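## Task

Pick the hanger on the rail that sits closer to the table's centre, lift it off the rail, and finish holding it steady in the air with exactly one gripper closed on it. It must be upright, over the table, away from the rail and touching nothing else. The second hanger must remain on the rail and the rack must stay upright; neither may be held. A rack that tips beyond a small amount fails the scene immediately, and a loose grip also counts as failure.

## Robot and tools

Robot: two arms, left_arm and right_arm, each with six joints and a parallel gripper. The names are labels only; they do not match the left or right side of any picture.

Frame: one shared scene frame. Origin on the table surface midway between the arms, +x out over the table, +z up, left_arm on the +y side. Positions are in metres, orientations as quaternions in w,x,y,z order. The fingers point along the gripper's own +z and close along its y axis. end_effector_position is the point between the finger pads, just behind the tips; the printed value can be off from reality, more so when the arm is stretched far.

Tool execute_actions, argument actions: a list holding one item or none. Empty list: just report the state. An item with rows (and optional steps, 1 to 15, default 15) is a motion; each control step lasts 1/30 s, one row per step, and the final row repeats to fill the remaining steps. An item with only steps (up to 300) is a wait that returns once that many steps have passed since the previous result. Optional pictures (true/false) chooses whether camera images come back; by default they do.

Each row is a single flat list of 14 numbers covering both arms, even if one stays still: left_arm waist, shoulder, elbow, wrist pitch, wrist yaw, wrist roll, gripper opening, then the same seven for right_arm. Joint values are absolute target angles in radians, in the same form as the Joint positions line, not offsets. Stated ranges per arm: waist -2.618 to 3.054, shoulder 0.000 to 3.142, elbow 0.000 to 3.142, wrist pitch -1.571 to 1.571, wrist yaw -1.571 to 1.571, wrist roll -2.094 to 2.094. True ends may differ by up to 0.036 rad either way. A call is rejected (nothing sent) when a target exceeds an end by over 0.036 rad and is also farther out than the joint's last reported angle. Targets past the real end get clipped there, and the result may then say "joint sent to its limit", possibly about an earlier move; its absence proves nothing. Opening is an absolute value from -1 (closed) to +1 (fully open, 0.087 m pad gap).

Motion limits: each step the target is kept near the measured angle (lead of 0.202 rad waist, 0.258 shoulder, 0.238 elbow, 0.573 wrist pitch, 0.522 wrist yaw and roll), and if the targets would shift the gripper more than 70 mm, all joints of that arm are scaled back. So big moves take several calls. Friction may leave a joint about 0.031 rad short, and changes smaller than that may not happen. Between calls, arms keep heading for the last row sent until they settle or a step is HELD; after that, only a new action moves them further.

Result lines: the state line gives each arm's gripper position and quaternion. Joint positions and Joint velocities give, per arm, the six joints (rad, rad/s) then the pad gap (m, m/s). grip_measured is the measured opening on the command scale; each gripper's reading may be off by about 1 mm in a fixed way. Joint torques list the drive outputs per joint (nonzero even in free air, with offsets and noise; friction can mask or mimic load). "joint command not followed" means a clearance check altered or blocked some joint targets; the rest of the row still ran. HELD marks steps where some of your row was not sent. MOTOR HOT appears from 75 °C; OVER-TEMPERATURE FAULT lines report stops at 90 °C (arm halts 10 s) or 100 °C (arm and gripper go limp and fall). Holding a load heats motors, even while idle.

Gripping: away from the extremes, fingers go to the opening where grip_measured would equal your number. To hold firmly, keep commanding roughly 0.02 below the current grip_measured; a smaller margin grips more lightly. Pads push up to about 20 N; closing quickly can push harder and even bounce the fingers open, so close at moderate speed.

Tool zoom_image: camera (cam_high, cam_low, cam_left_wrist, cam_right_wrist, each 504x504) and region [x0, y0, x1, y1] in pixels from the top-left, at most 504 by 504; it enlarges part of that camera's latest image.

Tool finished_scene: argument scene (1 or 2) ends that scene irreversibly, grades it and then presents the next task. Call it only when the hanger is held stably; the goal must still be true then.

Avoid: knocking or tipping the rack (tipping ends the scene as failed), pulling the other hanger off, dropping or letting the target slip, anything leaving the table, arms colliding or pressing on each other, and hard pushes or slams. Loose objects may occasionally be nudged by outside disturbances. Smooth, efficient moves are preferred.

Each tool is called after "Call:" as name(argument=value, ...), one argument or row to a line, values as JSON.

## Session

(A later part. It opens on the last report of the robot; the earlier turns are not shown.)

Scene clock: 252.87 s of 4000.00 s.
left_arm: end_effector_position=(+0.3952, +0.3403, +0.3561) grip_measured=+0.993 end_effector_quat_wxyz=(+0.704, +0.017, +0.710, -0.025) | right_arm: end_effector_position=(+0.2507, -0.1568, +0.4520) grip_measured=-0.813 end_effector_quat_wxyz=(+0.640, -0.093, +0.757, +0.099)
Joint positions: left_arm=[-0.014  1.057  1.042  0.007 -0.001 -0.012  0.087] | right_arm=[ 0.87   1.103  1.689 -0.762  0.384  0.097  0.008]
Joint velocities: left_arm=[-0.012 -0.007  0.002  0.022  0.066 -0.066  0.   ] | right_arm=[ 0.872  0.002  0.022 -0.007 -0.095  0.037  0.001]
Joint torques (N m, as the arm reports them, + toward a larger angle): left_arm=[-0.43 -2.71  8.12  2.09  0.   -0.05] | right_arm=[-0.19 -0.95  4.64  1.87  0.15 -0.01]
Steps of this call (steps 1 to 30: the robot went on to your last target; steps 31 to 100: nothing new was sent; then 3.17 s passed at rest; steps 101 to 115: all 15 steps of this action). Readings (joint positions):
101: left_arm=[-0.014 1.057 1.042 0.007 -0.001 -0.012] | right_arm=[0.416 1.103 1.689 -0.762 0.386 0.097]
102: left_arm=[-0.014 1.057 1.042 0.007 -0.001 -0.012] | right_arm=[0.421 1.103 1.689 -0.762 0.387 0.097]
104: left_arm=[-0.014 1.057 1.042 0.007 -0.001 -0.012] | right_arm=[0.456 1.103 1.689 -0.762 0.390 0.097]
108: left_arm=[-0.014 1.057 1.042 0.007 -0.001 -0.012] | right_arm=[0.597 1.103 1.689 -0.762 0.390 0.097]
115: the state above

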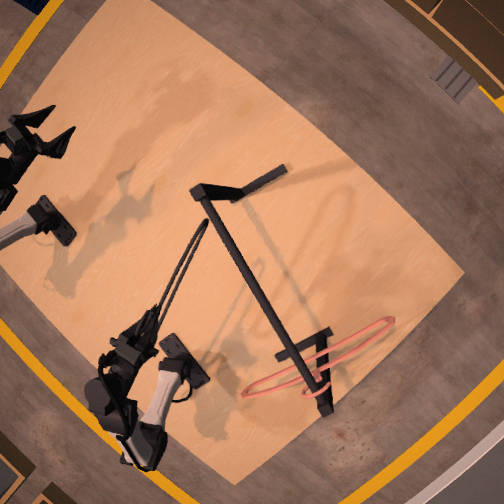

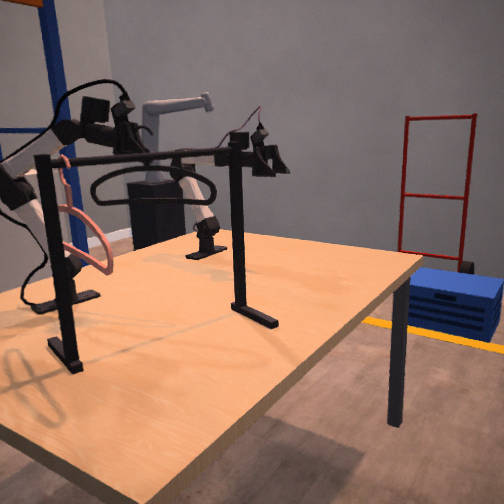

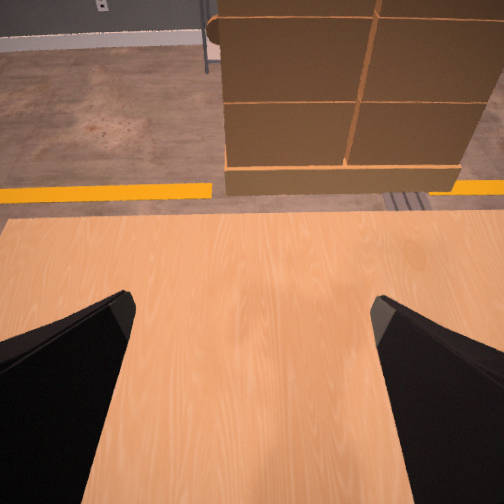

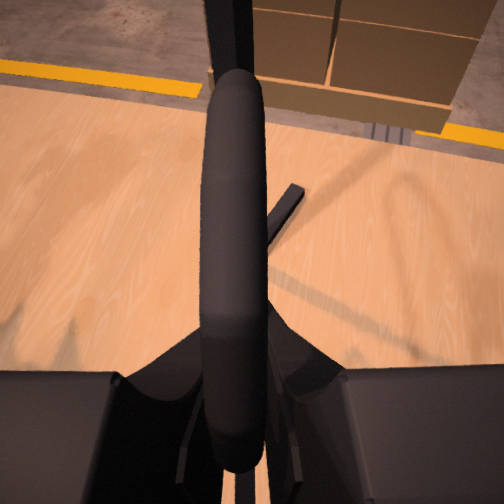

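Call:
execute_actions(
  actions=[
    {"rows": [[-0.014,1.057,1.042,0.008,-0.001,-0.012,1, 0.96,1.11,1.675,-0.755,0.385,0.10,-0.85],[-0.014,1.057,1.042,0.008,-0.001,-0.012,1, 1.00,1.11,1.675,-0.755,0.385,0.10,-0.85],[-0.014,1.057,1.042,0.008,-0.001,-0.012,1, 1.04,1.11,1.675,-0.755,0.385,0.10,-0.85],[-0.014,1.057,1.042,0.008,-0.001,-0.012,1, 1.08,1.11,1.675,-0.755,0.385,0.10,-0.85],[-0.014,1.057,1.042,0.008,-0.001,-0.012,1, 1.12,1.11,1.675,-0.755,0.385,0.10,-0.85],[-0.014,1.057,1.042,0.008,-0.001,-0.012,1, 1.16,1.11,1.675,-0.755,0.385,0.10,-0.85],[-0.014,1.057,1.042,0.008,-0.001,-0.012,1, 1.20,1.11,1.675,-0.755,0.385,0.10,-0.85],[-0.014,1.057,1.042,0.008,-0.001,-0.012,1, 1.24,1.11,1.675,-0.755,0.385,0.10,-0.85],[-0.014,1.057,1.042,0.008,-0.001,-0.012,1, 1.28,1.11,1.675,-0.755,0.385,0.10,-0.85],[-0.014,1.057,1.042,0.008,-0.001,-0.012,1, 1.31,1.11,1.675,-0.755,0.385,0.10,-0.85],[-0.014,1.057,1.042,0.008,-0.001,-0.012,1, 1.34,1.11,1.675,-0.755,0.385,0.10,-0.85],[-0.014,1.057,1.042,0.008,-0.001,-0.012,1, 1.36,1.11,1.675,-0.755,0.385,0.10,-0.85],[-0.014,1.057,1.042,0.008,-0.001,-0.012,1, 1.38,1.11,1.675,-0.755,0.385,0.10,-0.85],[-0.014,1.057,1.042,0.008,-0.001,-0.012,1, 1.40,1.11,1.675,-0.755,0.385,0.10,-0.85]],"steps":15},
  ],
  pictures=false,
)

Call:
execute_actions(
  actions=[
    {"steps": 20},
  ],
)

Scene clock: 259.73 s of 4000.00 s.
left_arm: end_effector_position=(+0.3952, +0.3403, +0.3561) grip_measured=+0.993 end_effector_quat_wxyz=(+0.704, +0.017, +0.710, -0.025) | right_arm: end_effector_position=(+0.1498, -0.0405, +0.4520) grip_measured=-0.813 end_effector_quat_wxyz=(+0.594, -0.281, +0.709, +0.257)
Joint positions: left_arm=[-0.014  1.057  1.042  0.007 -0.001 -0.012  0.087] | right_arm=[ 1.377  1.103  1.689 -0.762  0.381  0.097  0.008]
Joint velocities: left_arm=[ 0.012 -0.012  0.002  0.051  0.007  0.066 -0.   ] | right_arm=[ 0.393 -0.012 -0.012  0.022 -0.037  0.051 -0.001]
Joint torques (N m, as the arm reports them, + toward a larger angle): left_arm=[-0.41 -2.74  8.09  2.1   0.02 -0.05] | right_arm=[-0.09 -0.98  4.63  1.89  0.16  0.02]
Steps of this call (steps 1 to 30: the robot went on to your last target; steps 31 to 100: nothing new was sent; then 3.03 s passed at rest; steps 101 to 115: all 15 steps of this action). Readings (joint positions):
101: left_arm=[-0.014 1.057 1.042 0.007 -0.001 -0.012] | right_arm=[0.919 1.103 1.689 -0.762 0.382 0.097]
102: left_arm=[-0.014 1.057 1.042 0.007 -0.001 -0.012] | right_arm=[0.939 1.103 1.689 -0.762 0.387 0.097]
104: left_arm=[-0.014 1.057 1.042 0.007 -0.001 -0.012] | right_arm=[1.006 1.103 1.689 -0.762 0.389 0.097]
108: left_arm=[-0.014 1.057 1.042 0.007 -0.001 -0.012] | right_arm=[1.168 1.103 1.689 -0.762 0.387 0.097]
115: the state above

Scene clock: 260.40 s of 4000.00 s.
left_arm: end_effector_position=(+0.3952, +0.3403, +0.3561) grip_measured=+0.993 end_effector_quat_wxyz=(+0.704, +0.017, +0.710, -0.025) | right_arm: end_effector_position=(+0.1457, -0.0378, +0.4519) grip_measured=-0.813 end_effector_quat_wxyz=(+0.592, -0.287, +0.706, +0.262)
Joint positions: left_arm=[-0.014  1.057  1.042  0.007 -0.001 -0.012  0.087] | right_arm=[ 1.392  1.103  1.689 -0.762  0.38   0.097  0.008]
Joint velocities: left_arm=[-0.007 -0.002  0.007  0.022  0.037 -0.007 -0.   ] | right_arm=[ 0.007 -0.012  0.007  0.022 -0.037 -0.007 -0.002]
Joint torques (N m, as the arm reports them, + toward a larger angle): left_arm=[-0.42 -2.72  8.11  2.09  0.02 -0.06] | right_arm=[ 0.72 -0.92  4.65  1.89  0.1   0.  ]
Steps of this call (steps 1 to 20: the robot went on to your last target). Readings (joint positions):
1: left_arm=[-0.014 1.057 1.042 0.007 -0.001 -0.012] | right_arm=[1.387 1.103 1.689 -0.762 0.380 0.097]
2: left_arm=[-0.014 1.057 1.042 0.007 -0.001 -0.012] | right_arm=[1.391 1.103 1.689 -0.762 0.380 0.097]
4: left_arm=[-0.014 1.057 1.042 0.007 -0.001 -0.012] | right_arm=[1.392 1.103 1.689 -0.762 0.380 0.097]
8: left_arm=[-0.014 1.057 1.042 0.007 -0.001 -0.012] | right_arm=[1.392 1.103 1.689 -0.762 0.380 0.097]
20: the state above

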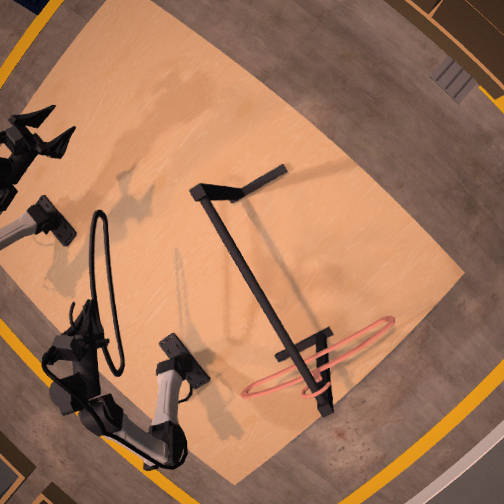

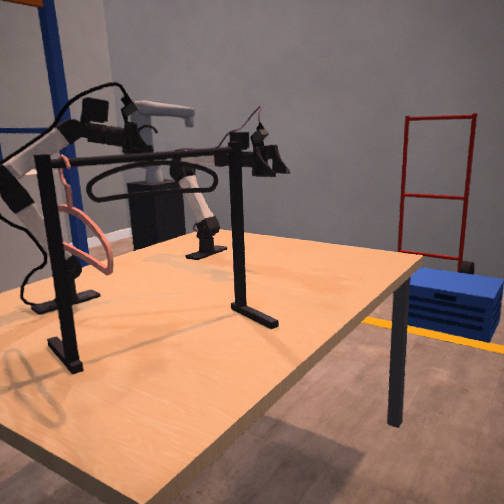

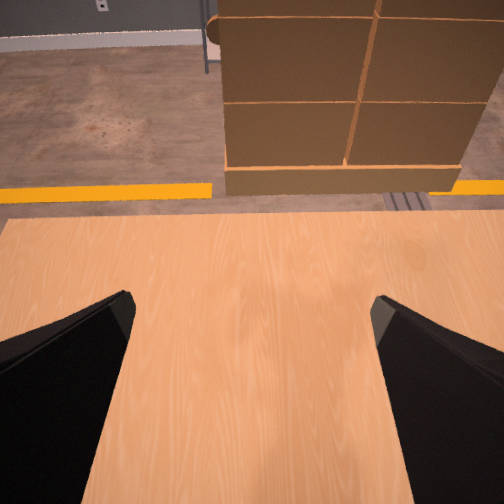

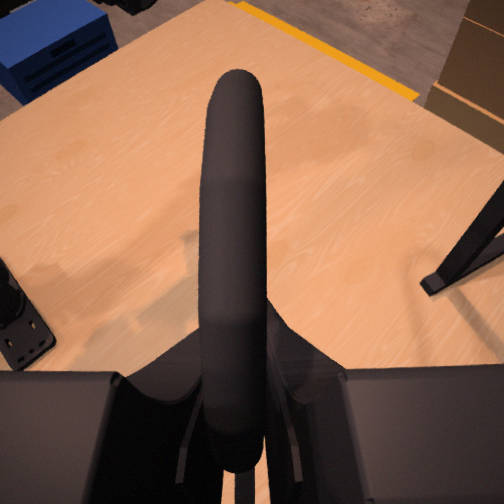

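Call:
finished_scene(
  scene=1,
)

The scene is finished: the task was done.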